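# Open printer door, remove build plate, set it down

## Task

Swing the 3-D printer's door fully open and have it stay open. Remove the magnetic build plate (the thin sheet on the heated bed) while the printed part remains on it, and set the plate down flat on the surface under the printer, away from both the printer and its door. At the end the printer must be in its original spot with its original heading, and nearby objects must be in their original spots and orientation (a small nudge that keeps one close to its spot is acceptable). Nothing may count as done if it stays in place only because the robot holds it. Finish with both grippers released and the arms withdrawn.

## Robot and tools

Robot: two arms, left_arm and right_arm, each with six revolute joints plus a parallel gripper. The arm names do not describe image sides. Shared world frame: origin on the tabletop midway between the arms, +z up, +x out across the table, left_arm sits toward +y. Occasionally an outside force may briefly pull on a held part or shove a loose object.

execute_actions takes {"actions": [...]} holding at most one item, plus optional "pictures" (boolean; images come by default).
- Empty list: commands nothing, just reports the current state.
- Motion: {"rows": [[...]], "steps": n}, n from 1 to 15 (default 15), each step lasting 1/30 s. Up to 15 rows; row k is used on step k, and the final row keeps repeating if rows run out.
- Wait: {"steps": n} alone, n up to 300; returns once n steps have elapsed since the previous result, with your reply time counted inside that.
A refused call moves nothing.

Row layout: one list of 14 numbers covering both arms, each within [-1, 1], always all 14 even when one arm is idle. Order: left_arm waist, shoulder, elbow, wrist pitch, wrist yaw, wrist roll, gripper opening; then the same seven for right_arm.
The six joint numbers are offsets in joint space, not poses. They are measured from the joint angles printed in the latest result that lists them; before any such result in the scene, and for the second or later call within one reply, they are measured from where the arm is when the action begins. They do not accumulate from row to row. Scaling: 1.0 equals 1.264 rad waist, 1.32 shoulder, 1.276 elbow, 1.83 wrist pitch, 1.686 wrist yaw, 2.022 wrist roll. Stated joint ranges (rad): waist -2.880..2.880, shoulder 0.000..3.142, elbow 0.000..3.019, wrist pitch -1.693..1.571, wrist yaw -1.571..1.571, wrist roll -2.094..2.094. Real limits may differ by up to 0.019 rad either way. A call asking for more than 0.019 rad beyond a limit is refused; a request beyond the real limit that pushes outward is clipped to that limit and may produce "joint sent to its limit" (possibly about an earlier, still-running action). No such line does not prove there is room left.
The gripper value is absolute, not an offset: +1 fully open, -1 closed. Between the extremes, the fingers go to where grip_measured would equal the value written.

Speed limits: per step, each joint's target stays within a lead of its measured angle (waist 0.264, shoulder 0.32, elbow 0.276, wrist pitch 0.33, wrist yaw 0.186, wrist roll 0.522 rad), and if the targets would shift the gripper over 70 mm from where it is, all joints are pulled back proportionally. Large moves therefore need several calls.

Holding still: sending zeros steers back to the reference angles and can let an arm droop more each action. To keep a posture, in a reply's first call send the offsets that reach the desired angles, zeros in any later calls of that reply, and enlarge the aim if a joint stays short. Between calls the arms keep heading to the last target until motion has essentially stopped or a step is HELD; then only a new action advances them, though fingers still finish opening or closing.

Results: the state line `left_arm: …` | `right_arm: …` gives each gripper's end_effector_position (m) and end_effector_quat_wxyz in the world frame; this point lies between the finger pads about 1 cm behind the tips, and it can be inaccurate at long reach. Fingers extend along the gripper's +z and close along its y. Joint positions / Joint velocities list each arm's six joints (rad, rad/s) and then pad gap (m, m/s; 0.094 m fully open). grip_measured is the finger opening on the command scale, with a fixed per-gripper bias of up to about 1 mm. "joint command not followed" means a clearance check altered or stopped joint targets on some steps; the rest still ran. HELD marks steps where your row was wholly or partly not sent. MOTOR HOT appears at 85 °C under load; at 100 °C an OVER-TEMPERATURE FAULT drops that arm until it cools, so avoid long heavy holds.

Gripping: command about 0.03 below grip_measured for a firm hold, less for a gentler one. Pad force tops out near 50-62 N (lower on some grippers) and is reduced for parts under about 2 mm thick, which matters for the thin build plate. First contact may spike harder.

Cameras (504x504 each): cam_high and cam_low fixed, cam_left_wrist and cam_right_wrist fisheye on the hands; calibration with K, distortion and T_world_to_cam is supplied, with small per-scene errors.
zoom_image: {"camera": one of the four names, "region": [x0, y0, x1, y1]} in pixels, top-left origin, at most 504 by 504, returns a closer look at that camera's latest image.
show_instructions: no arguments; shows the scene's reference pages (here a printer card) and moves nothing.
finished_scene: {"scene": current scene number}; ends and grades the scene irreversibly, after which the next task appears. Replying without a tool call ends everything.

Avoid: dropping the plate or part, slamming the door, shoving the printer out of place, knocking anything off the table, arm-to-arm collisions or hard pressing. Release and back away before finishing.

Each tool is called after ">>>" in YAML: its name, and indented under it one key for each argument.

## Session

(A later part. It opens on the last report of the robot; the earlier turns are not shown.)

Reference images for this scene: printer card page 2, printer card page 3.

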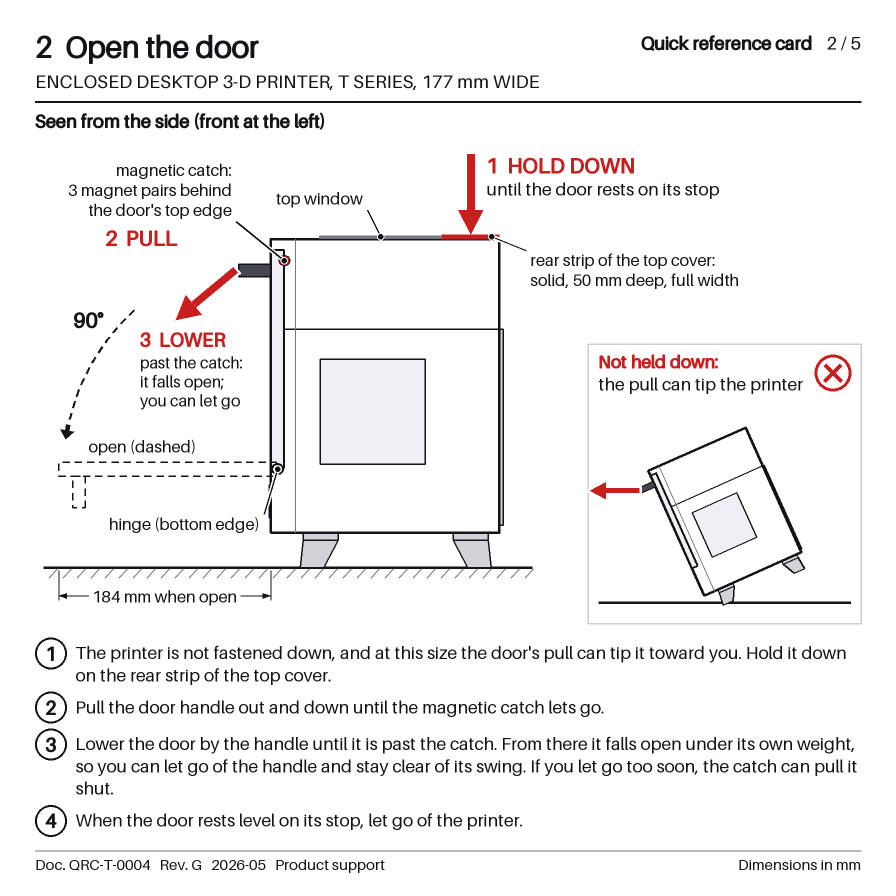

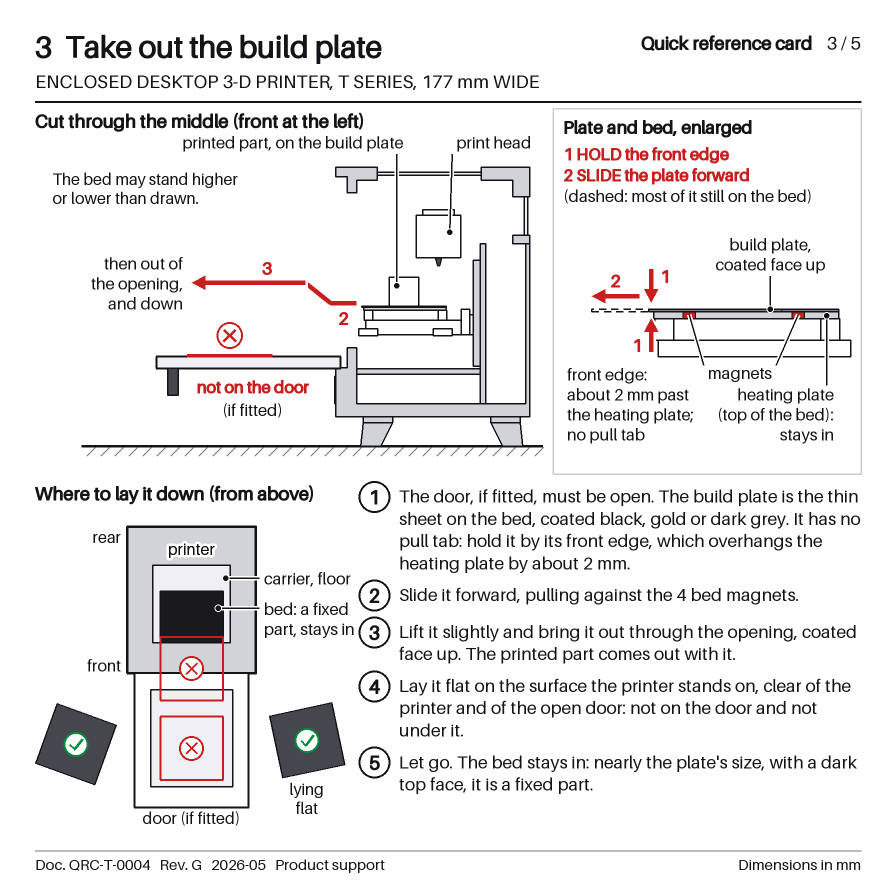

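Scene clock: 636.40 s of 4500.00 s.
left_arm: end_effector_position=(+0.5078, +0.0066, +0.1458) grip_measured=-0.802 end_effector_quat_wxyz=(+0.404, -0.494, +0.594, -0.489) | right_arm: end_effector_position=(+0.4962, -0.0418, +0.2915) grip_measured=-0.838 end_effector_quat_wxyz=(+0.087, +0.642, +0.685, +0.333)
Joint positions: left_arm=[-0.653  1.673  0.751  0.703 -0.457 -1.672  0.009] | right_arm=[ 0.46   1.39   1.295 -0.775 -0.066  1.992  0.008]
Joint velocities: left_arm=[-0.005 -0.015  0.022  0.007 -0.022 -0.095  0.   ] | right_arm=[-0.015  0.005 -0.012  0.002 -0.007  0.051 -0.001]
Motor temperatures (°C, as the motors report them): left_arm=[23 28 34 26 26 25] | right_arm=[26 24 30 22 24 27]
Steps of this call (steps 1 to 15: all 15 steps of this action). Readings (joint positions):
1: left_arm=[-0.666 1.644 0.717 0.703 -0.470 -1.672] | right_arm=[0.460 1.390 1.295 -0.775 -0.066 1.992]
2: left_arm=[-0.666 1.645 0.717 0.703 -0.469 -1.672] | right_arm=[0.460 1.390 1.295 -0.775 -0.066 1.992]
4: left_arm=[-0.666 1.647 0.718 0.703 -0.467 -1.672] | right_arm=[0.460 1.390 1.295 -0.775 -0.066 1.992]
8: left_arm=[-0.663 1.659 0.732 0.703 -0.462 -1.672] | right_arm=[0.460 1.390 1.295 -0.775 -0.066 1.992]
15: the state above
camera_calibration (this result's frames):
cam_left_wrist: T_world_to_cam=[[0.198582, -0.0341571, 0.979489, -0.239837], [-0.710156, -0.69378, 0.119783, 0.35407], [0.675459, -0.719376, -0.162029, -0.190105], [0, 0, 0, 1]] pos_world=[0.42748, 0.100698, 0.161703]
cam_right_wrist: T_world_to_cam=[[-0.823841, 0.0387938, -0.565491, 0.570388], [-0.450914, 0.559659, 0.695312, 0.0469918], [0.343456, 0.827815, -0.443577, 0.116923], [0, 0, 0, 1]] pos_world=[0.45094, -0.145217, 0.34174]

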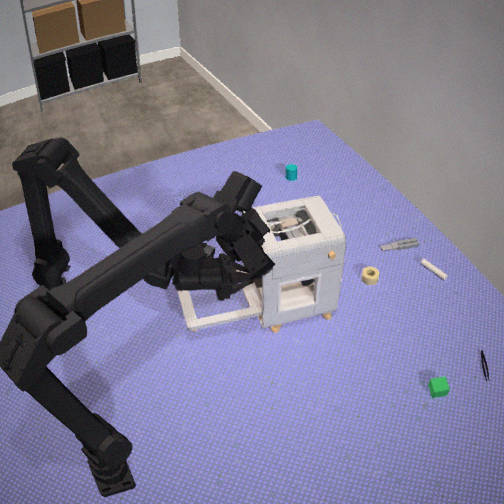

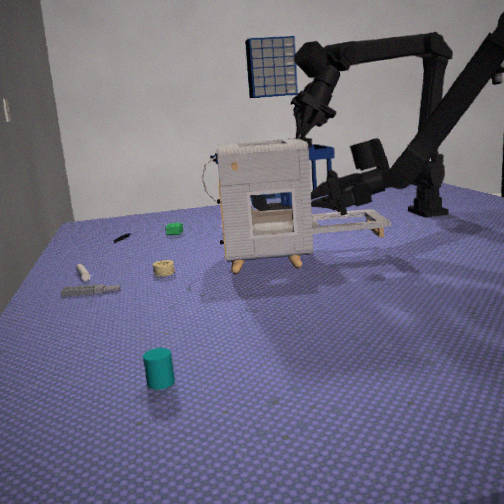

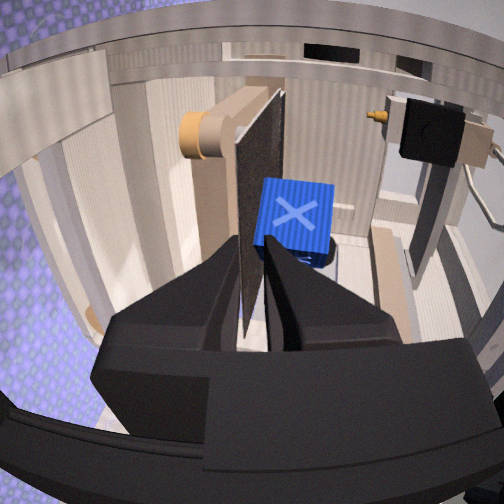

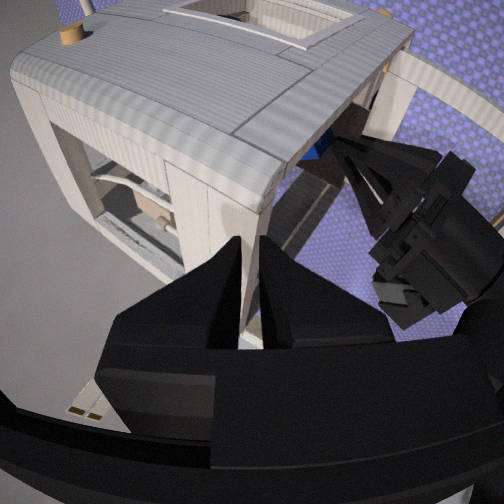

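>>> execute_actions:
  actions:
    - {"rows":[[0,-0.004,0.02,0.005,0,0,-0.83,-0.005,0.06,-0.03,0,0,0,-0.84],[0,-0.007,0.02,0.005,0,0,-0.86,-0.005,0.06,-0.03,0,0,0,-0.84],[0,-0.010,0.02,0.005,0,0,-0.88,-0.005,0.06,-0.03,0,0,0,-0.84],[0,-0.012,0.02,0.005,0,0,-0.90,-0.005,0.06,-0.03,0,0,0,-0.84],[0,-0.014,0.02,0.005,0,0,-0.92,-0.005,0.06,-0.03,0,0,0,-0.84],[0,-0.016,0.02,0.005,0,0,-0.94,-0.005,0.06,-0.03,0,0,0,-0.84],[0,-0.016,0.02,0.005,0,0,-0.96,-0.005,0.06,-0.03,0,0,0,-0.84],[0,-0.016,0.02,0.005,0,0,-0.98,-0.005,0.06,-0.03,0,0,0,-0.84],[0,-0.016,0.02,0.005,0,0,-1,-0.005,0.06,-0.03,0,0,0,-0.84]],"steps":15}

Scene clock: 648.13 s of 4500.00 s.
left_arm: end_effector_position=(+0.5082, +0.0063, +0.1606) grip_measured=-0.985 end_effector_quat_wxyz=(+0.407, -0.492, +0.585, -0.500) | right_arm: end_effector_position=(+0.4962, -0.0418, +0.2915) grip_measured=-0.838 end_effector_quat_wxyz=(+0.087, +0.642, +0.685, +0.333)
Joint positions: left_arm=[-0.653  1.65   0.753  0.707 -0.457 -1.672  0.001] | right_arm=[ 0.46   1.39   1.295 -0.775 -0.066  1.992  0.008]
Joint velocities: left_arm=[ 0.015 -0.005 -0.007  0.007  0.007 -0.037  0.001] | right_arm=[-0.015  0.005 -0.017  0.002 -0.022  0.007 -0.   ]
Motor temperatures (°C, as the motors report them): left_arm=[23 28 34 26 26 25] | right_arm=[26 24 30 22 23 27]
Steps of this call (steps 1 to 15: the robot went on to your last target; steps 16 to 90: nothing new was sent; then 8.23 s passed at rest; steps 91 to 105: all 15 steps of this action). Readings (joint positions):
91: left_arm=[-0.653 1.673 0.751 0.703 -0.457 -1.672] | right_arm=[0.460 1.390 1.295 -0.775 -0.066 1.992]
92: left_arm=[-0.653 1.673 0.751 0.703 -0.457 -1.672] | right_arm=[0.460 1.390 1.295 -0.775 -0.066 1.992]
94: left_arm=[-0.653 1.673 0.751 0.703 -0.457 -1.672] | right_arm=[0.460 1.390 1.295 -0.775 -0.066 1.992]
98: left_arm=[-0.653 1.667 0.751 0.703 -0.457 -1.672] | right_arm=[0.460 1.390 1.295 -0.775 -0.066 1.992]
105: the state above
camera_calibration (this result's frames):
cam_left_wrist: T_world_to_cam=[[0.175671, -0.0166333, 0.984308, -0.243661], [-0.712901, -0.69168, 0.115544, 0.354428], [0.678905, -0.722012, -0.133366, -0.194506], [0, 0, 0, 1]] pos_world=[0.427528, 0.100662, 0.172945]
cam_right_wrist: T_world_to_cam=[[-0.823841, 0.0387938, -0.565491, 0.570388], [-0.450914, 0.559659, 0.695312, 0.0469918], [0.343456, 0.827815, -0.443577, 0.116923], [0, 0, 0, 1]] pos_world=[0.45094, -0.145217, 0.34174]

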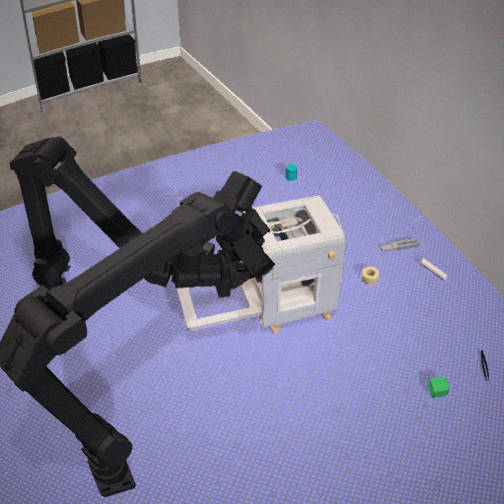

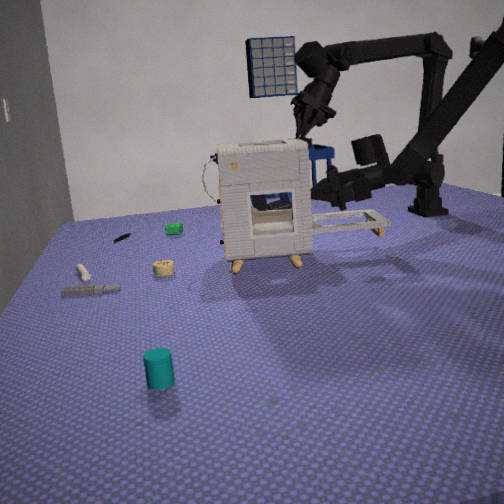

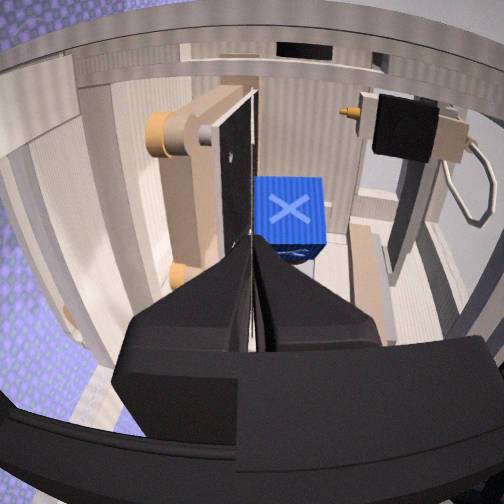

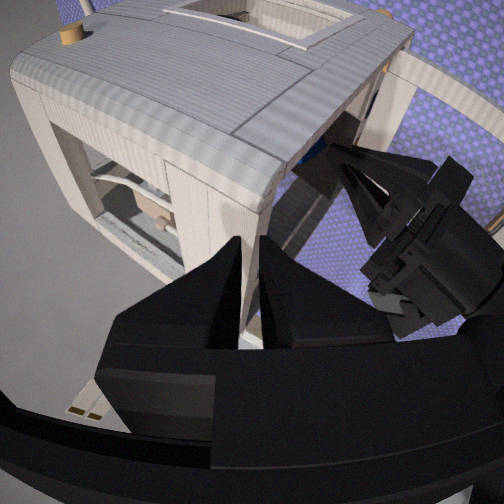

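>>> execute_actions:
  actions:
    - {"rows":[[-0.006,-0.010,-0.004,0.010,-0.003,0,-1,-0.02,0.075,-0.033,0,0,0,-0.84],[-0.009,-0.015,-0.010,0.012,-0.005,0,-1,-0.02,0.075,-0.033,0,0,0,-0.84],[-0.013,-0.021,-0.017,0.014,-0.008,0,-1,-0.02,0.075,-0.033,0,0,0,-0.84],[-0.016,-0.026,-0.024,0.016,-0.010,0,-1,-0.02,0.075,-0.033,0,0,0,-0.84],[-0.020,-0.032,-0.031,0.018,-0.013,0,-1,-0.02,0.075,-0.033,0,0,0,-0.84],[-0.023,-0.037,-0.038,0.020,-0.015,0,-1,-0.02,0.075,-0.033,0,0,0,-0.84],[-0.026,-0.042,-0.045,0.022,-0.018,0,-1,-0.02,0.075,-0.033,0,0,0,-0.84],[-0.030,-0.048,-0.052,0.024,-0.020,0,-1,-0.02,0.075,-0.033,0,0,0,-0.84],[-0.033,-0.053,-0.059,0.026,-0.023,0,-1,-0.02,0.075,-0.033,0,0,0,-0.84],[-0.037,-0.058,-0.066,0.028,-0.025,0,-1,-0.02,0.075,-0.033,0,0,0,-0.84],[-0.040,-0.063,-0.073,0.030,-0.028,0,-1,-0.02,0.075,-0.033,0,0,0,-0.84],[-0.043,-0.068,-0.080,0.032,-0.030,0,-1,-0.02,0.075,-0.033,0,0,0,-0.84],[-0.047,-0.073,-0.086,0.034,-0.033,0,-1,-0.02,0.075,-0.033,0,0,0,-0.84],[-0.050,-0.077,-0.091,0.035,-0.035,0,-1,-0.02,0.075,-0.033,0,0,0,-0.84],[-0.052,-0.080,-0.096,0.036,-0.037,0,-1,-0.02,0.075,-0.033,0,0,0,-0.84]],"steps":15}
  pictures: false

>>> execute_actions:
  actions:
    - {"steps":8}

Scene clock: 673.47 s of 4500.00 s.
left_arm: end_effector_position=(+0.4635, +0.0158, +0.1617) grip_measured=-0.985 end_effector_quat_wxyz=(+0.411, -0.489, +0.584, -0.500) | right_arm: end_effector_position=(+0.4965, -0.0422, +0.2911) grip_measured=-0.838 end_effector_quat_wxyz=(+0.084, +0.642, +0.684, +0.334)
Joint positions: left_arm=[-0.705  1.568  0.638  0.744 -0.512 -1.672  0.001] | right_arm=[ 0.457  1.391  1.295 -0.775 -0.074  1.992  0.008]
Joint velocities: left_arm=[-0.142 -0.171 -0.208  0.09  -0.125 -0.022  0.   ] | right_arm=[ 0.005 -0.005 -0.002 -0.017 -0.022  0.037 -0.001]
Motor temperatures (°C, as the motors report them): left_arm=[23 28 34 26 26 25] | right_arm=[26 24 30 22 23 27]
Steps of this call (steps 1 to 15: the robot went on to your last target; steps 16 to 90: nothing new was sent; then 21.83 s passed at rest; steps 91 to 105: all 15 steps of this action). Readings (joint positions):
91: left_arm=[-0.653 1.650 0.752 0.707 -0.458 -1.672] | right_arm=[0.459 1.390 1.295 -0.775 -0.067 1.992]
92: left_arm=[-0.653 1.650 0.750 0.707 -0.459 -1.672] | right_arm=[0.458 1.391 1.295 -0.775 -0.071 1.992]
94: left_arm=[-0.655 1.645 0.739 0.711 -0.466 -1.672] | right_arm=[0.457 1.391 1.295 -0.775 -0.074 1.992]
98: left_arm=[-0.669 1.617 0.701 0.722 -0.484 -1.672] | right_arm=[0.457 1.391 1.295 -0.775 -0.074 1.992]
105: the state above

Scene clock: 673.73 s of 4500.00 s.
left_arm: end_effector_position=(+0.4578, +0.0157, +0.1632) grip_measured=-0.985 end_effector_quat_wxyz=(+0.411, -0.487, +0.584, -0.503) | right_arm: end_effector_position=(+0.4965, -0.0422, +0.2911) grip_measured=-0.838 end_effector_quat_wxyz=(+0.084, +0.642, +0.684, +0.334)
Joint positions: left_arm=[-0.713  1.556  0.625  0.75  -0.516 -1.672  0.001] | right_arm=[ 0.457  1.391  1.295 -0.775 -0.074  1.992  0.008]
Joint velocities: left_arm=[-0.005 -0.005  0.007  0.017 -0.022 -0.051 -0.   ] | right_arm=[-0.005 -0.005 -0.017 -0.002  0.037 -0.037  0.001]
Motor temperatures (°C, as the motors report them): left_arm=[23 28 34 26 26 25] | right_arm=[26 24 30 22 23 27]
Steps of this call (steps 1 to 8: the robot went on to your last target). Readings (joint positions):
1: left_arm=[-0.709 1.563 0.632 0.746 -0.514 -1.672] | right_arm=[0.457 1.391 1.295 -0.775 -0.074 1.992]
2: left_arm=[-0.711 1.559 0.628 0.747 -0.515 -1.672] | right_arm=[0.457 1.391 1.295 -0.775 -0.074 1.992]
4: left_arm=[-0.713 1.556 0.625 0.748 -0.515 -1.672] | right_arm=[0.457 1.391 1.295 -0.775 -0.074 1.992]
8: the state above
camera_calibration (this result's frames):
cam_left_wrist: T_world_to_cam=[[0.162214, -0.0198514, 0.986556, -0.231319], [-0.716142, -0.690183, 0.103863, 0.328082], [0.678842, -0.723362, -0.126174, -0.15428], [0, 0, 0, 1]] pos_world=[0.377208, 0.110245, 0.174667]
cam_right_wrist: T_world_to_cam=[[-0.825907, 0.0402162, -0.56237, 0.570639], [-0.449557, 0.554991, 0.699916, 0.0453647], [0.340259, 0.830883, -0.440292, 0.117754], [0, 0, 0, 1]] pos_world=[0.451622, -0.145966, 0.341005]

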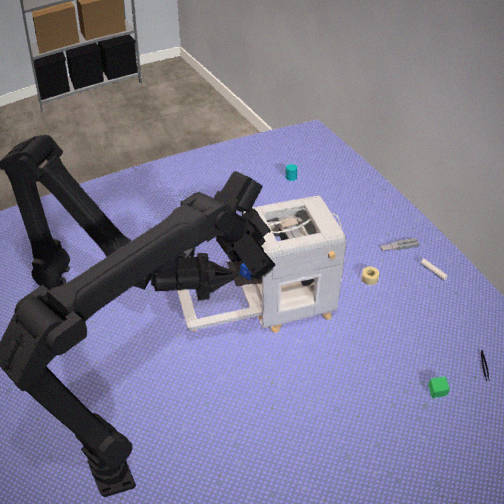

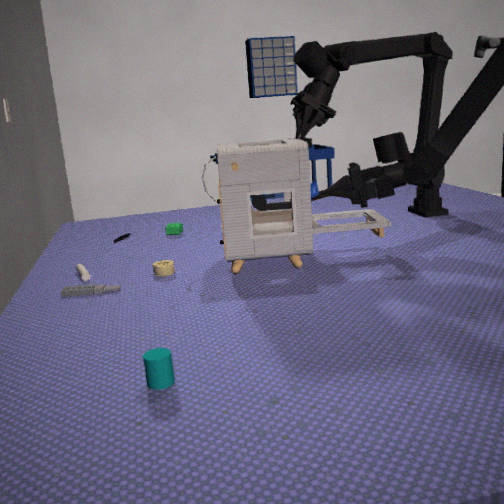

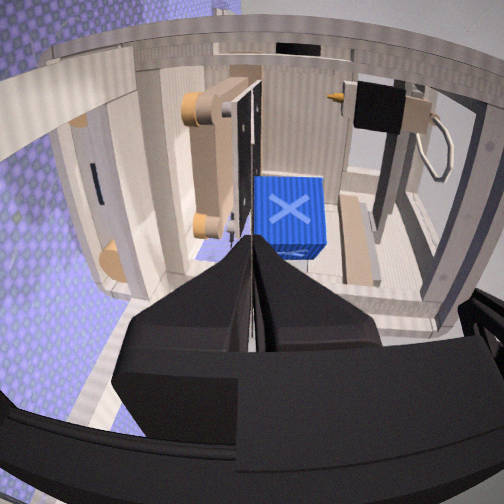

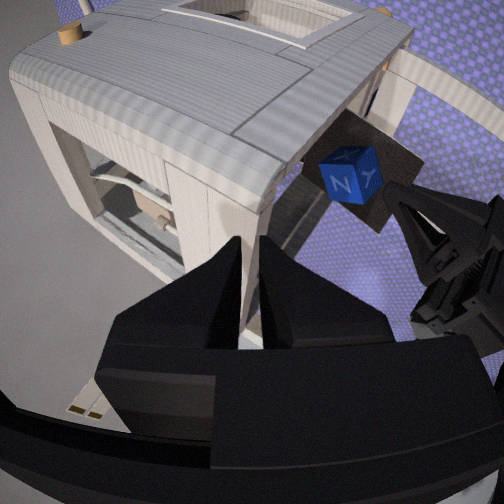

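>>> execute_actions:
  actions:
    - {"rows":[[-0.006,-0.008,-0.003,0.010,-0.004,0,-1,0,0.04,-0.02,0,0,0,-0.84],[-0.010,-0.013,-0.008,0.012,-0.007,0,-1,0,0.025,-0.01,0,0,0,-0.84],[-0.014,-0.018,-0.014,0.014,-0.010,0,-1,0,0.01,0,0,0,0,-0.84],[-0.018,-0.024,-0.020,0.016,-0.013,0,-1,0,0,0.01,0,0,0,-0.84],[-0.022,-0.029,-0.026,0.018,-0.016,0,-1,0,-0.008,0.02,0,0,0,-0.84],[-0.027,-0.035,-0.032,0.020,-0.019,0,-1,0,-0.016,0.02,0,0,0,-0.84],[-0.031,-0.040,-0.038,0.022,-0.022,0,-1,0,-0.024,0.02,0,0,0,-0.84],[-0.035,-0.046,-0.044,0.024,-0.025,0,-1,0,-0.032,0.02,0,0,0,-0.84],[-0.040,-0.051,-0.050,0.026,-0.028,0,-1,0,-0.040,0.02,0,0,0,-0.84],[-0.044,-0.056,-0.056,0.028,-0.031,0,-1,0,-0.048,0.02,0,0,0,-0.84],[-0.048,-0.061,-0.062,0.030,-0.034,0,-1,0,-0.056,0.02,0,0,0,-0.84],[-0.052,-0.066,-0.068,0.032,-0.037,0,-1,0,-0.064,0.02,0,0,0,-0.84],[-0.056,-0.071,-0.074,0.034,-0.040,0,-1,0,-0.070,0.02,0,0,0,-0.84],[-0.060,-0.076,-0.079,0.035,-0.043,0,-1,0,-0.075,0.02,0,0,0,-0.84],[-0.063,-0.079,-0.083,0.036,-0.046,0,-1,0,-0.08,0.02,0,0,0,-0.84]],"steps":15}
  pictures: false

>>> execute_actions:
  actions:
    - {"steps":8}

Scene clock: 689.20 s of 4500.00 s.
left_arm: end_effector_position=(+0.4160, +0.0230, +0.1697) grip_measured=-0.985 end_effector_quat_wxyz=(+0.417, -0.484, +0.576, -0.510) | right_arm: end_effector_position=(+0.4854, -0.0473, +0.3280) grip_measured=-0.838 end_effector_quat_wxyz=(+0.094, +0.633, +0.676, +0.365)
Joint positions: left_arm=[-0.777  1.473  0.527  0.787 -0.584 -1.672  0.001] | right_arm=[ 0.457  1.322  1.295 -0.774 -0.076  1.992  0.008]
Joint velocities: left_arm=[-0.161 -0.21  -0.164  0.095 -0.212 -0.066  0.   ] | right_arm=[-0.015 -0.366 -0.017 -0.022  0.037 -0.007  0.   ]
Motor temperatures (°C, as the motors report them): left_arm=[23 28 34 26 26 25] | right_arm=[26 24 30 22 23 27]
Steps of this call (steps 1 to 30: the robot went on to your last target; steps 31 to 90: nothing new was sent; then 11.97 s passed at rest; steps 91 to 105: all 15 steps of this action). Readings (joint positions):
91: left_arm=[-0.713 1.556 0.625 0.750 -0.516 -1.672] | right_arm=[0.457 1.389 1.295 -0.775 -0.076 1.992]
92: left_arm=[-0.713 1.556 0.623 0.750 -0.519 -1.672] | right_arm=[0.457 1.387 1.295 -0.774 -0.076 1.992]
94: left_arm=[-0.716 1.552 0.614 0.752 -0.529 -1.672] | right_arm=[0.457 1.385 1.295 -0.774 -0.076 1.992]
98: left_arm=[-0.734 1.528 0.579 0.761 -0.550 -1.672] | right_arm=[0.457 1.379 1.295 -0.774 -0.076 1.992]
105: the state above

Scene clock: 689.47 s of 4500.00 s.
left_arm: end_effector_position=(+0.4104, +0.0232, +0.1716) grip_measured=-0.985 end_effector_quat_wxyz=(+0.416, -0.482, +0.575, -0.513) | right_arm: end_effector_position=(+0.4768, -0.0515, +0.3519) grip_measured=-0.838 end_effector_quat_wxyz=(+0.102, +0.626, +0.671, +0.385)
Joint positions: left_arm=[-0.786  1.461  0.515  0.792 -0.589 -1.672  0.001] | right_arm=[ 0.457  1.276  1.295 -0.774 -0.076  1.992  0.008]
Joint velocities: left_arm=[-0.005  0.005  0.002 -0.012  0.037  0.022 -0.   ] | right_arm=[ 0.005  0.034  0.007 -0.012 -0.051 -0.022  0.001]
Motor temperatures (°C, as the motors report them): left_arm=[23 28 34 26 26 25] | right_arm=[26 24 30 22 23 27]
Steps of this call (steps 1 to 8: the robot went on to your last target). Readings (joint positions):
1: left_arm=[-0.782 1.467 0.522 0.790 -0.587 -1.672] | right_arm=[0.457 1.310 1.295 -0.774 -0.076 1.992]
2: left_arm=[-0.784 1.463 0.518 0.791 -0.588 -1.672] | right_arm=[0.457 1.299 1.295 -0.774 -0.076 1.992]
4: left_arm=[-0.786 1.461 0.515 0.792 -0.589 -1.672] | right_arm=[0.457 1.282 1.295 -0.774 -0.076 1.992]
8: the state above
camera_calibration (this result's frames):
cam_left_wrist: T_world_to_cam=[[0.133288, -0.00961193, 0.991031, -0.22087], [-0.719939, -0.688157, 0.0901536, 0.302357], [0.681118, -0.725498, -0.0986434, -0.121274], [0, 0, 0, 1]] pos_world=[0.32972, 0.117962, 0.179668]
cam_right_wrist: T_world_to_cam=[[-0.763619, 0.0707602, -0.641778, 0.588733], [-0.521611, 0.518213, 0.677774, 0.0394307], [0.380537, 0.85232, -0.358808, 0.112149], [0, 0, 0, 1]] pos_world=[0.427458, -0.157679, 0.391351]

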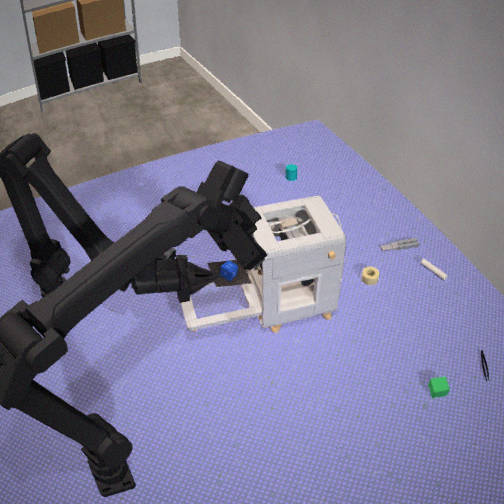

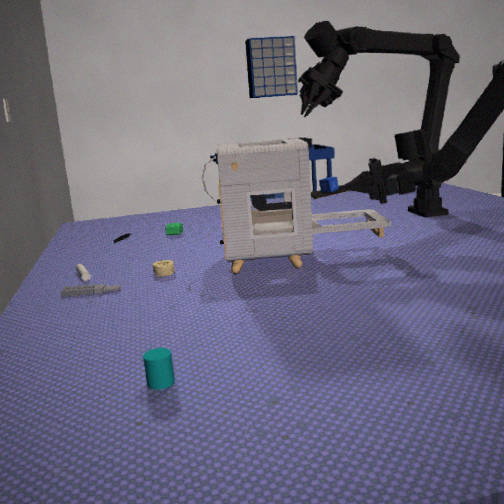

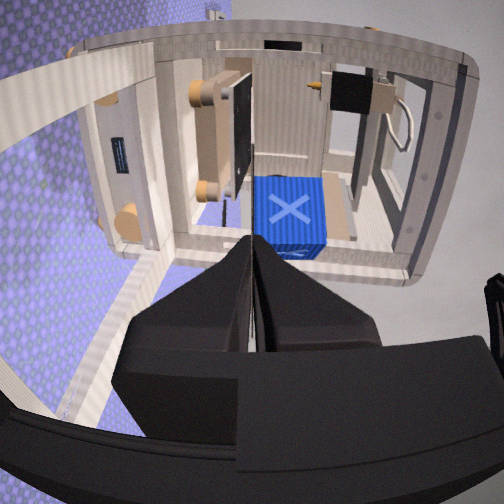

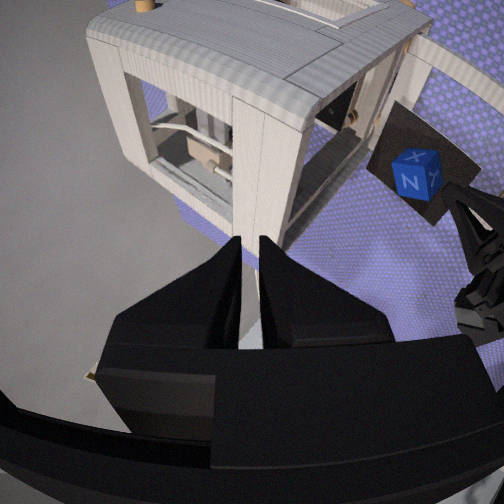

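>>> execute_actions:
  actions:
    - {"rows":[[0,-0.010,-0.004,0.005,0,0,-1,-0.01,-0.01,0.02,0,0,0,-0.84],[0,-0.020,-0.011,0.004,0,0,-1,-0.02,-0.015,0.02,0,0,0,-0.84],[0.002,-0.030,-0.019,0.003,0,0,-1,-0.035,-0.02,0.02,0,0,0,-0.84],[0.006,-0.041,-0.027,0.002,0,0,-1,-0.05,-0.025,0.02,0,0,0,-0.84],[0.012,-0.052,-0.035,0.001,0,0,-1,-0.065,-0.03,0.02,0,0,0,-0.84],[0.020,-0.063,-0.043,0,0,0,-1,-0.08,-0.035,0.02,0,0,0,-0.84],[0.030,-0.073,-0.051,0,0,0,-1,-0.095,-0.04,0.02,0,0,0,-0.84],[0.042,-0.082,-0.059,0,0,0,-1,-0.11,-0.045,0.02,0,0,0,-0.84],[0.056,-0.090,-0.066,0,0,0,-1,-0.125,-0.05,0.02,0,0,0,-0.84],[0.072,-0.097,-0.073,0,0,0,-1,-0.14,-0.055,0.02,0,0,0,-0.84],[0.090,-0.103,-0.079,0,0,0,-1,-0.155,-0.06,0.02,0,0,0,-0.84],[0.108,-0.107,-0.083,0,0,0,-1,-0.17,-0.065,0.02,0,0,0,-0.84],[0.126,-0.110,-0.086,0,0,0,-1,-0.185,-0.07,0.02,0,0,0,-0.84],[0.144,-0.111,-0.087,0,0,0,-1,-0.20,-0.075,0.02,0,0,0,-0.84],[0.162,-0.111,-0.087,0,0,0,-1,-0.215,-0.08,0.02,0,0,0,-0.84]],"steps":15}
  pictures: false

>>> execute_actions:
  actions:
    - {"rows":[[0.045,0,0.01,0.005,0,0,-1,-0.04,-0.01,0.02,0,0,0,-0.84],[0.063,0,0.01,0.005,0.002,0,-1,-0.055,-0.01,0.02,0,0,0,-0.84],[0.081,0,0.01,0.005,0.006,0,-1,-0.07,-0.01,0.02,0,0,0,-0.84],[0.099,0,0.01,0.005,0.012,0,-1,-0.085,-0.01,0.02,0,0,0,-0.84],[0.117,0,0.01,0.005,0.020,0.002,-1,-0.10,-0.01,0.02,0,0,0,-0.84],[0.135,0,0.01,0.005,0.030,0.004,-1,-0.115,-0.01,0.02,0,0,0,-0.84],[0.153,0,0.01,0.005,0.042,0.006,-1,-0.13,-0.01,0.02,0,0,0,-0.84],[0.171,0,0.01,0.005,0.055,0.009,-1,-0.145,-0.01,0.02,0,0,0,-0.84],[0.189,0,0.01,0.005,0.068,0.012,-1,-0.16,-0.01,0.02,0,0,0,-0.84],[0.207,0,0.01,0.005,0.081,0.015,-1,-0.172,-0.01,0.02,0,0,0,-0.84],[0.225,0,0.01,0.005,0.094,0.018,-1,-0.182,-0.01,0.02,0,0,0,-0.84],[0.243,0,0.01,0.005,0.107,0.021,-1,-0.19,-0.01,0.02,0,0,0,-0.84],[0.261,0,0.01,0.005,0.120,0.024,-1,-0.195,-0.01,0.02,0,0,0,-0.84],[0.279,0,0.01,0.005,0.133,0.027,-1,-0.198,-0.01,0.02,0,0,0,-0.84],[0.297,0,0.01,0.005,0.146,0.030,-1,-0.20,-0.01,0.02,0,0,0,-0.84]],"steps":15}
  pictures: false

>>> execute_actions:
  actions:
    - {"steps":8}

Scene clock: 721.93 s of 4500.00 s.
left_arm: end_effector_position=(+0.4128, +0.1158, +0.1846) grip_measured=-0.985 end_effector_quat_wxyz=(-0.457, +0.523, -0.527, +0.490) | right_arm: end_effector_position=(+0.5026, -0.1760, +0.3936) grip_measured=-0.838 end_effector_quat_wxyz=(+0.164, +0.687, +0.581, +0.403)
Joint positions: left_arm=[-0.632  1.32   0.405  0.792 -0.589 -1.672  0.001] | right_arm=[ 0.217  1.194  1.295 -0.774 -0.077  1.992  0.008]
Joint velocities: left_arm=[ 0.767 -0.073 -0.076 -0.012  0.007 -0.022  0.   ] | right_arm=[-0.552 -0.249 -0.012  0.007 -0.037  0.051  0.   ]
Motor temperatures (°C, as the motors report them): left_arm=[23 28 33 26 26 25] | right_arm=[26 24 33 22 23 27]
Steps of this call (steps 1 to 30: the robot went on to your last target; steps 31 to 90: nothing new was sent; then 28.97 s passed at rest; steps 91 to 105: all 15 steps of this action). Readings (joint positions):
91: left_arm=[-0.786 1.461 0.515 0.792 -0.589 -1.672] | right_arm=[0.457 1.278 1.295 -0.774 -0.076 1.992]
92: left_arm=[-0.786 1.459 0.513 0.792 -0.589 -1.672] | right_arm=[0.455 1.278 1.295 -0.774 -0.076 1.992]
94: left_arm=[-0.786 1.449 0.499 0.792 -0.589 -1.672] | right_arm=[0.444 1.274 1.295 -0.774 -0.076 1.992]
98: left_arm=[-0.774 1.395 0.453 0.792 -0.589 -1.672] | right_arm=[0.374 1.253 1.295 -0.774 -0.077 1.992]
105: the state above

Scene clock: 722.43 s of 4500.00 s.
left_arm: end_effector_position=(+0.4564, +0.2211, +0.1822) grip_measured=-0.985 end_effector_quat_wxyz=(-0.478, +0.553, -0.502, +0.463) | right_arm: end_effector_position=(+0.5132, -0.3044, +0.4018) grip_measured=-0.838 end_effector_quat_wxyz=(+0.218, +0.751, +0.489, +0.386)
Joint positions: left_arm=[-0.303  1.32   0.404  0.792 -0.365 -1.648  0.001] | right_arm=[-0.033  1.177  1.295 -0.774 -0.077  1.992  0.008]
Joint velocities: left_arm=[ 0.679  0.005 -0.017 -0.017  0.549  0.125 -0.001] | right_arm=[-0.21   0.005 -0.002 -0.002  0.037 -0.007  0.001]
Motor temperatures (°C, as the motors report them): left_arm=[23 28 33 26 26 25] | right_arm=[26 24 33 22 23 27]
Steps of this call (steps 1 to 15: all 15 steps of this action). Readings (joint positions):
1: left_arm=[-0.608 1.319 0.404 0.792 -0.589 -1.672] | right_arm=[0.199 1.187 1.295 -0.774 -0.077 1.992]
2: left_arm=[-0.586 1.320 0.404 0.792 -0.589 -1.672] | right_arm=[0.182 1.181 1.295 -0.774 -0.077 1.992]
4: left_arm=[-0.547 1.320 0.404 0.792 -0.579 -1.672] | right_arm=[0.147 1.176 1.295 -0.774 -0.077 1.992]
8: left_arm=[-0.465 1.320 0.404 0.792 -0.517 -1.671] | right_arm=[0.075 1.177 1.295 -0.774 -0.077 1.992]
15: the state above

Scene clock: 722.70 s of 4500.00 s.
left_arm: end_effector_position=(+0.4602, +0.2418, +0.1821) grip_measured=-0.985 end_effector_quat_wxyz=(-0.489, +0.558, -0.497, +0.451) | right_arm: end_effector_position=(+0.5132, -0.3077, +0.4018) grip_measured=-0.838 end_effector_quat_wxyz=(+0.219, +0.753, +0.487, +0.385)
Joint positions: left_arm=[-0.251  1.32   0.404  0.792 -0.346 -1.63   0.001] | right_arm=[-0.04   1.177  1.295 -0.774 -0.077  1.992  0.008]
Joint velocities: left_arm=[ 0.015 -0.015 -0.007  0.002  0.037  0.11  -0.001] | right_arm=[-0.005 -0.015 -0.007 -0.012  0.022 -0.066 -0.   ]
Motor temperatures (°C, as the motors report them): left_arm=[23 28 33 26 26 25] | right_arm=[26 24 33 22 23 27]
Steps of this call (steps 1 to 8: the robot went on to your last target). Readings (joint positions):
1: left_arm=[-0.283 1.320 0.404 0.792 -0.353 -1.643] | right_arm=[-0.038 1.177 1.295 -0.774 -0.077 1.992]
2: left_arm=[-0.267 1.320 0.404 0.792 -0.351 -1.640] | right_arm=[-0.040 1.177 1.295 -0.774 -0.077 1.992]
4: left_arm=[-0.252 1.320 0.404 0.792 -0.350 -1.635] | right_arm=[-0.040 1.177 1.295 -0.774 -0.077 1.992]
8: the state above
camera_calibration (this result's frames):
cam_left_wrist: T_world_to_cam=[[0.119609, 0.029531, 0.992382, -0.239262], [-0.493888, -0.865334, 0.0852775, 0.427374], [0.86126, -0.500326, -0.088917, -0.134633], [0, 0, 0, 1]] pos_world=[0.355647, 0.309527, 0.189023]
cam_right_wrist: T_world_to_cam=[[-0.571042, 0.423419, -0.703298, 0.70111], [-0.277755, 0.706536, 0.650891, 0.1009], [0.772504, 0.567031, -0.285855, 0.0163535], [0, 0, 0, 1]] pos_world=[0.415756, -0.377426, 0.432088]

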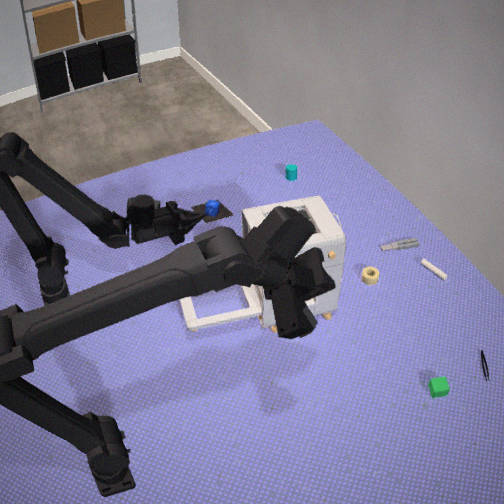

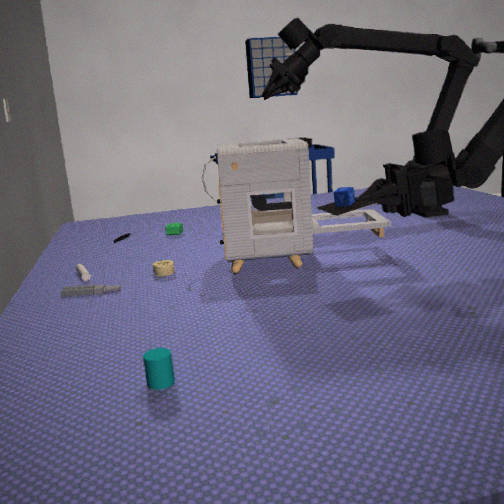

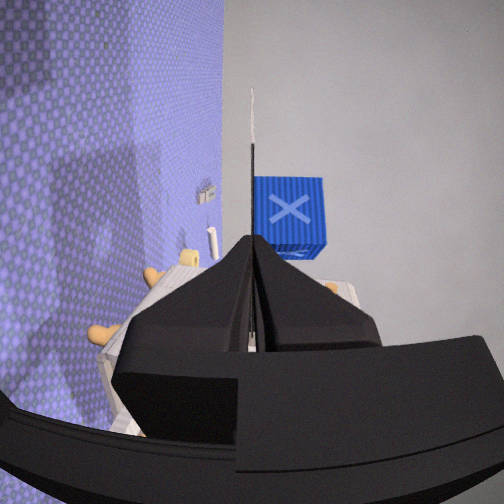

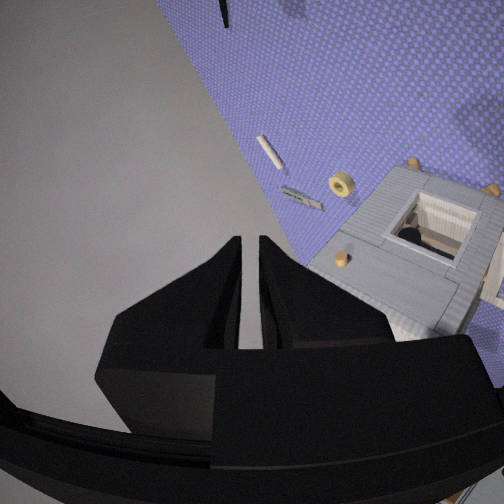

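>>> execute_actions:
  actions:
    - {"rows":[[0.008,0.008,0.02,-0.004,0.008,0.01,-1,0,-0.01,0,0,0,0,-0.84],[0.018,0.015,0.022,-0.007,0.018,0.012,-1,0,-0.02,-0.01,0,0,0,-0.84],[0.030,0.023,0.024,-0.010,0.032,0.014,-1,0,-0.035,-0.022,0,0,0,-0.84],[0.043,0.032,0.026,-0.013,0.048,0.016,-1,0,-0.052,-0.036,0,0,0,-0.84],[0.056,0.041,0.029,-0.016,0.064,0.018,-1,0,-0.07,-0.05,0,0,0,-0.84],[0.069,0.050,0.031,-0.019,0.080,0.020,-1,0,-0.088,-0.065,0,0,0,-0.84],[0.082,0.059,0.033,-0.022,0.096,0.022,-1,0,-0.106,-0.08,0,0,0,-0.84],[0.095,0.068,0.036,-0.025,0.112,0.024,-1,0,-0.124,-0.095,0,0,0,-0.84],[0.108,0.077,0.038,-0.028,0.128,0.026,-1,0,-0.142,-0.11,0,0,0,-0.84],[0.121,0.086,0.040,-0.031,0.144,0.028,-1,0,-0.16,-0.125,0,0,0,-0.84],[0.133,0.095,0.042,-0.034,0.160,0.030,-1,0,-0.178,-0.14,0,0,0,-0.84],[0.144,0.104,0.044,-0.037,0.175,0.032,-1,0,-0.194,-0.153,0,0,0,-0.84],[0.153,0.113,0.046,-0.040,0.189,0.034,-1,0,-0.208,-0.164,0,0,0,-0.84],[0.159,0.121,0.049,-0.043,0.200,0.036,-1,0,-0.22,-0.172,0,0,0,-0.84],[0.163,0.129,0.051,-0.046,0.207,0.037,-1,0,-0.225,-0.176,0,0,0,-0.84]],"steps":15}
  pictures: false

>>> execute_actions:
  actions:
    - {"steps":10}
  pictures: false

Scene clock: 734.60 s of 4500.00 s.
left_arm: end_effector_position=(+0.4751, +0.2732, +0.1056) grip_measured=-0.985 end_effector_quat_wxyz=(-0.402, +0.564, -0.584, +0.424) | right_arm: end_effector_position=(+0.4190, -0.3040, +0.4120) grip_measured=-0.838 end_effector_quat_wxyz=(+0.240, +0.736, +0.478, +0.415)
Joint positions: left_arm=[-0.061  1.469  0.424  0.723 -0.015 -1.586  0.001] | right_arm=[-0.04   0.896  1.097 -0.774 -0.077  1.992  0.008]
Joint velocities: left_arm=[ 0.278  0.308  0.095 -0.144  0.432  0.11   0.001] | right_arm=[-0.015 -0.63  -0.271  0.002  0.007  0.022  0.001]
Motor temperatures (°C, as the motors report them): left_arm=[23 28 33 26 26 25] | right_arm=[26 24 33 22 23 27]
Steps of this call (steps 1 to 30: the robot went on to your last target; steps 31 to 90: nothing new was sent; then 8.40 s passed at rest; steps 91 to 105: all 15 steps of this action). Readings (joint positions):
91: left_arm=[-0.251 1.320 0.404 0.792 -0.342 -1.627] | right_arm=[-0.040 1.177 1.295 -0.774 -0.077 1.992]
92: left_arm=[-0.249 1.321 0.404 0.791 -0.331 -1.626] | right_arm=[-0.040 1.176 1.295 -0.774 -0.077 1.992]
94: left_arm=[-0.238 1.330 0.404 0.786 -0.288 -1.622] | right_arm=[-0.040 1.165 1.285 -0.774 -0.077 1.992]
98: left_arm=[-0.176 1.377 0.406 0.765 -0.183 -1.611] | right_arm=[-0.040 1.089 1.213 -0.774 -0.077 1.992]
105: the state above

Scene clock: 734.93 s of 4500.00 s.
left_arm: end_effector_position=(+0.4771, +0.2774, +0.0955) grip_measured=-0.985 end_effector_quat_wxyz=(-0.396, +0.566, -0.592, +0.415) | right_arm: end_effector_position=(+0.4117, -0.3037, +0.4122) grip_measured=-0.838 end_effector_quat_wxyz=(+0.242, +0.734, +0.477, +0.418)
Joint positions: left_arm=[-0.047  1.493  0.432  0.711 -0.001 -1.573  0.001] | right_arm=[-0.04   0.873  1.082 -0.774 -0.077  1.992  0.008]
Joint velocities: left_arm=[-0.005 -0.005  0.007 -0.007  0.066  0.051 -0.001] | right_arm=[-0.015  0.073 -0.022 -0.002 -0.022 -0.007 -0.   ]
Motor temperatures (°C, as the motors report them): left_arm=[23 28 33 26 26 25] | right_arm=[26 24 33 22 23 27]
Steps of this call (steps 1 to 10: the robot went on to your last target). Readings (joint positions):
1: left_arm=[-0.053 1.479 0.427 0.718 -0.007 -1.583] | right_arm=[-0.040 0.878 1.090 -0.774 -0.077 1.992]
2: left_arm=[-0.048 1.487 0.429 0.715 -0.004 -1.581] | right_arm=[-0.040 0.865 1.087 -0.774 -0.077 1.992]
4: left_arm=[-0.047 1.493 0.430 0.712 -0.003 -1.577] | right_arm=[-0.040 0.856 1.086 -0.774 -0.077 1.992]
8: left_arm=[-0.047 1.493 0.431 0.711 -0.001 -1.574] | right_arm=[-0.040 0.866 1.084 -0.774 -0.077 1.992]
10: the state above

>>> execute_actions:
  actions:
    - {"rows":[[0,0.005,0.026,-0.002,0,0,-1,0,0,0,0,0,0,-0.84],[0,0.010,0.028,-0.004,0,0,-1,0,0,0,0,0,0,-0.84],[0,0.017,0.030,-0.006,0,0,-1,0,0,0,0,0,0,-0.84],[0,0.024,0.033,-0.009,0,0,-1,0,0,0,0,0,0,-0.84],[0,0.032,0.036,-0.012,0,0,-1,0,0,0,0,0,0,-0.84],[0,0.040,0.039,-0.015,0,0,-1,0,0,0,0,0,0,-0.84],[0,0.048,0.042,-0.018,0,0,-1,0,0,0,0,0,0,-0.84],[0,0.056,0.045,-0.021,0,0,-1,0,0,0,0,0,0,-0.84],[0,0.063,0.048,-0.023,0,0,-1,0,0,0,0,0,0,-0.84],[0,0.070,0.050,-0.025,0,0,-1,0,0,0,0,0,0,-0.84],[0,0.075,0.052,-0.027,0,0,-1,0,0,0,0,0,0,-0.84],[0,0.079,0.054,-0.029,0,0,-1,0,0,0,0,0,0,-0.84],[0,0.083,0.055,-0.030,0,0,-1,0,0,0,0,0,0,-0.84]],"steps":15}
  pictures: false

>>> execute_actions:
  actions:
    - {"steps":8}

Scene clock: 747.13 s of 4500.00 s.
left_arm: end_effector_position=(+0.4808, +0.2772, +0.0483) grip_measured=-0.985 end_effector_quat_wxyz=(-0.360, +0.589, -0.617, +0.377) | right_arm: end_effector_position=(+0.4131, -0.3037, +0.4085) grip_measured=-0.838 end_effector_quat_wxyz=(+0.240, +0.736, +0.478, +0.415)
Joint positions: left_arm=[-0.047  1.602  0.466  0.662 -0.001 -1.571  0.001] | right_arm=[-0.04   0.879  1.08  -0.774 -0.077  1.992  0.008]
Joint velocities: left_arm=[ 0.005  0.083 -0.002 -0.061  0.037 -0.066 -0.001] | right_arm=[-0.005 -0.015 -0.017 -0.007 -0.037 -0.037 -0.001]
Motor temperatures (°C, as the motors report them): left_arm=[23 28 34 26 26 25] | right_arm=[26 24 32 22 23 27]
Steps of this call (steps 1 to 30: the robot went on to your last target; steps 31 to 90: nothing new was sent; then 8.70 s passed at rest; steps 91 to 105: all 15 steps of this action). Readings (joint positions):
91: left_arm=[-0.047 1.493 0.432 0.711 -0.001 -1.571] | right_arm=[-0.040 0.879 1.080 -0.774 -0.077 1.992]
92: left_arm=[-0.047 1.494 0.432 0.711 -0.001 -1.571] | right_arm=[-0.040 0.879 1.080 -0.774 -0.077 1.992]
94: left_arm=[-0.047 1.499 0.434 0.708 -0.001 -1.571] | right_arm=[-0.040 0.879 1.080 -0.774 -0.077 1.992]
98: left_arm=[-0.047 1.536 0.448 0.691 -0.001 -1.571] | right_arm=[-0.040 0.879 1.080 -0.774 -0.077 1.992]
105: the state above

Scene clock: 747.40 s of 4500.00 s.
left_arm: end_effector_position=(+0.4816, +0.2772, +0.0478) grip_measured=-0.985 end_effector_quat_wxyz=(-0.360, +0.590, -0.617, +0.377) | right_arm: end_effector_position=(+0.4131, -0.3037, +0.4085) grip_measured=-0.838 end_effector_quat_wxyz=(+0.240, +0.736, +0.478, +0.415)
Joint positions: left_arm=[-0.047  1.604  0.469  0.66  -0.001 -1.571  0.001] | right_arm=[-0.04   0.879  1.08  -0.774 -0.077  1.992  0.008]
Joint velocities: left_arm=[-0.015 -0.005  0.012  0.017 -0.022 -0.022  0.001] | right_arm=[-0.015 -0.015  0.002 -0.002 -0.037 -0.022  0.001]
Motor temperatures (°C, as the motors report them): left_arm=[23 28 34 26 26 25] | right_arm=[26 24 32 22 23 27]
Steps of this call (steps 1 to 8: the robot went on to your last target). Readings (joint positions):
1: left_arm=[-0.047 1.604 0.466 0.661 -0.001 -1.571] | right_arm=[-0.040 0.879 1.080 -0.774 -0.077 1.992]
2: left_arm=[-0.047 1.604 0.466 0.660 -0.001 -1.571] | right_arm=[-0.040 0.879 1.080 -0.774 -0.077 1.992]
4: left_arm=[-0.047 1.604 0.467 0.660 -0.001 -1.571] | right_arm=[-0.040 0.879 1.080 -0.774 -0.077 1.992]
8: the state above
camera_calibration (this result's frames):
cam_left_wrist: T_world_to_cam=[[0.462499, -0.0205837, 0.886381, -0.255773], [-0.552286, -0.78877, 0.269856, 0.478078], [0.693596, -0.614344, -0.376173, -0.0212448], [0, 0, 0, 1]] pos_world=[0.397065, 0.358777, 0.0897081]
cam_right_wrist: T_world_to_cam=[[-0.511211, 0.421038, -0.74926, 0.640338], [-0.330248, 0.708624, 0.623528, 0.0994255], [0.793473, 0.566196, -0.223209, 0.0588064], [0, 0, 0, 1]] pos_world=[0.313522, -0.373358, 0.430911]

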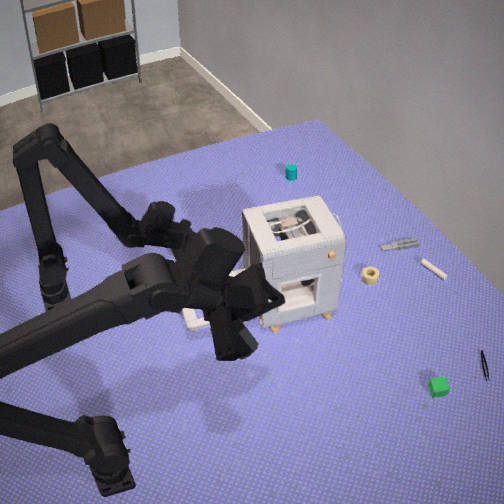

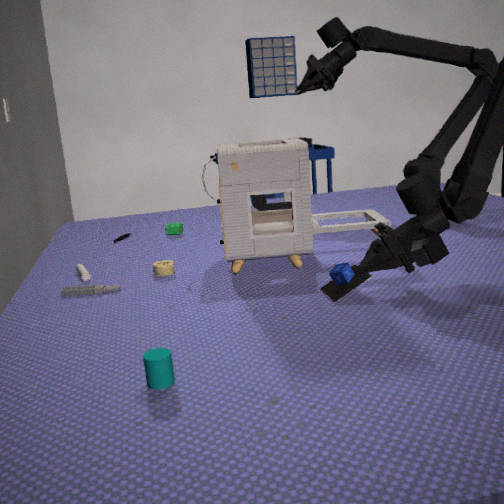

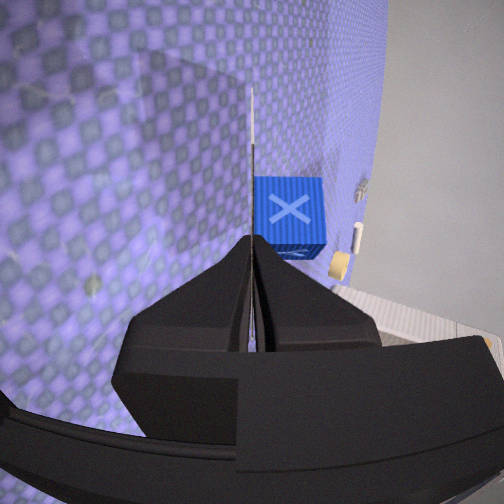

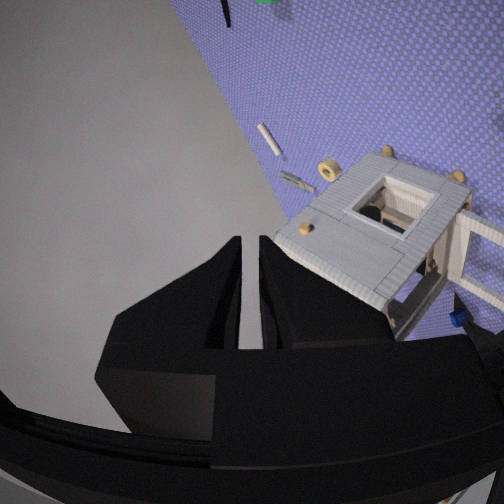

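>>> execute_actions:
  actions:
    - {"rows":[[0,0.004,0.022,0,0,0,-1,0,0,0,0,0,0,-0.84],[0,0.006,0.022,0,0,0,-1,0,0,0,0,0,0,-0.84],[0,0.008,0.022,0,0,0,-1,0,0,0,0,0,0,-0.84],[0,0.010,0.022,0,0,0,-1,0,0,0,0,0,0,-0.84],[0,0.012,0.022,0,0,0,-1,0,0,0,0,0,0,-0.84],[0,0.014,0.022,0,0,0,-1,0,0,0,0,0,0,-0.84],[0,0.016,0.022,0,0,0,-1,0,0,0,0,0,0,-0.84]],"steps":15}

>>> zoom_image:
  camera: "cam_low"
  region: [290, 220, 470, 340]

Scene clock: 757.87 s of 4500.00 s.
left_arm: end_effector_position=(+0.4815, +0.2772, +0.0438) grip_measured=-0.985 end_effector_quat_wxyz=(-0.357, +0.591, -0.619, +0.374) | right_arm: end_effector_position=(+0.4131, -0.3037, +0.4085) grip_measured=-0.838 end_effector_quat_wxyz=(+0.240, +0.736, +0.478, +0.415)
Joint positions: left_arm=[-0.047  1.614  0.47   0.66  -0.001 -1.571  0.001] | right_arm=[-0.04   0.879  1.08  -0.774 -0.077  1.992  0.008]
Joint velocities: left_arm=[-0.005  0.005 -0.017  0.017 -0.022 -0.066 -0.001] | right_arm=[-0.005 -0.015  0.002  0.007 -0.007 -0.037 -0.001]
Motor temperatures (°C, as the motors report them): left_arm=[23 28 33 26 26 25] | right_arm=[26 24 32 22 23 27]
Steps of this call (steps 1 to 15: the robot went on to your last target; steps 16 to 90: nothing new was sent; then 6.97 s passed at rest; steps 91 to 105: all 15 steps of this action). Readings (joint positions):
91: left_arm=[-0.047 1.604 0.469 0.660 -0.001 -1.571] | right_arm=[-0.040 0.879 1.080 -0.774 -0.077 1.992]
92: left_arm=[-0.047 1.604 0.469 0.660 -0.001 -1.571] | right_arm=[-0.040 0.879 1.080 -0.774 -0.077 1.992]
94: left_arm=[-0.047 1.605 0.469 0.660 -0.001 -1.571] | right_arm=[-0.040 0.879 1.080 -0.774 -0.077 1.992]
98: left_arm=[-0.047 1.613 0.469 0.660 -0.001 -1.571] | right_arm=[-0.040 0.879 1.080 -0.774 -0.077 1.992]
105: the state above
camera_calibration (this result's frames):
cam_left_wrist: T_world_to_cam=[[0.469913, -0.0209308, 0.882465, -0.255476], [-0.550005, -0.788877, 0.274167, 0.477826], [0.690417, -0.614195, -0.382215, -0.0208914], [0, 0, 0, 1]] pos_world=[0.397282, 0.358767, 0.0864597]
cam_right_wrist: T_world_to_cam=[[-0.511211, 0.421038, -0.74926, 0.640338], [-0.330248, 0.708624, 0.623528, 0.0994255], [0.793473, 0.566196, -0.223209, 0.0588064], [0, 0, 0, 1]] pos_world=[0.313522, -0.373358, 0.430911]

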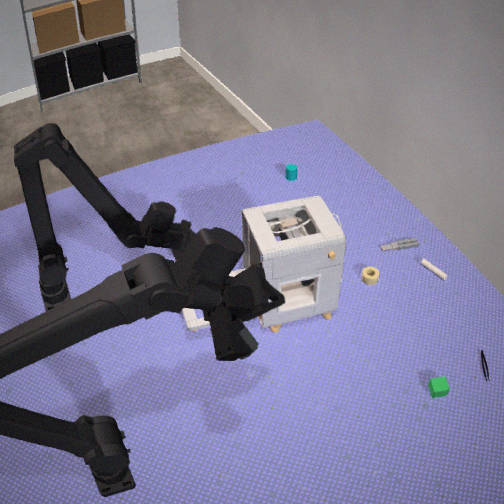

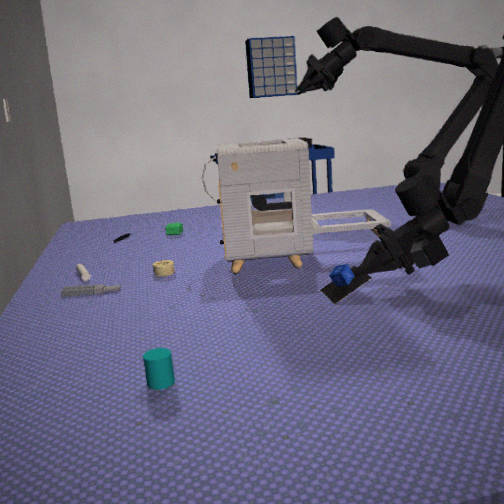

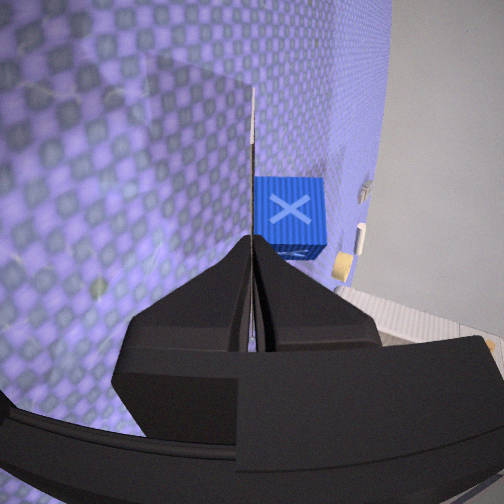

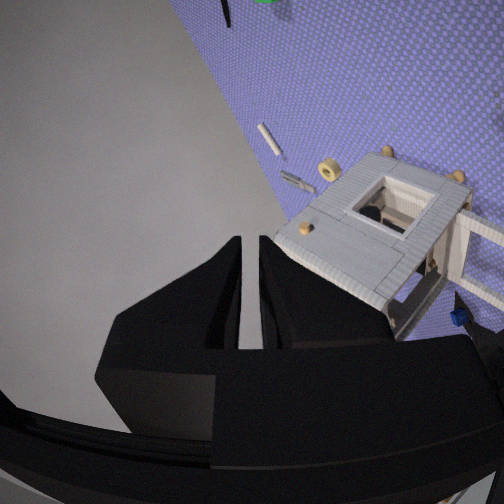

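Region (290, 220, 470, 340) of cam_low's 504x504 image, scaled by 2.800, with more detail than that image has.

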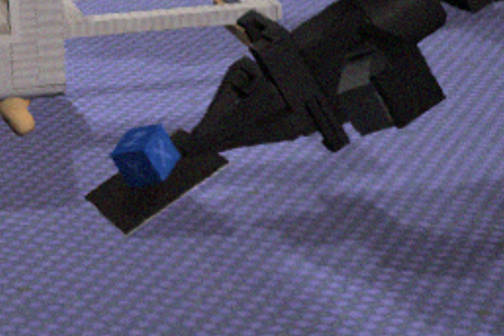

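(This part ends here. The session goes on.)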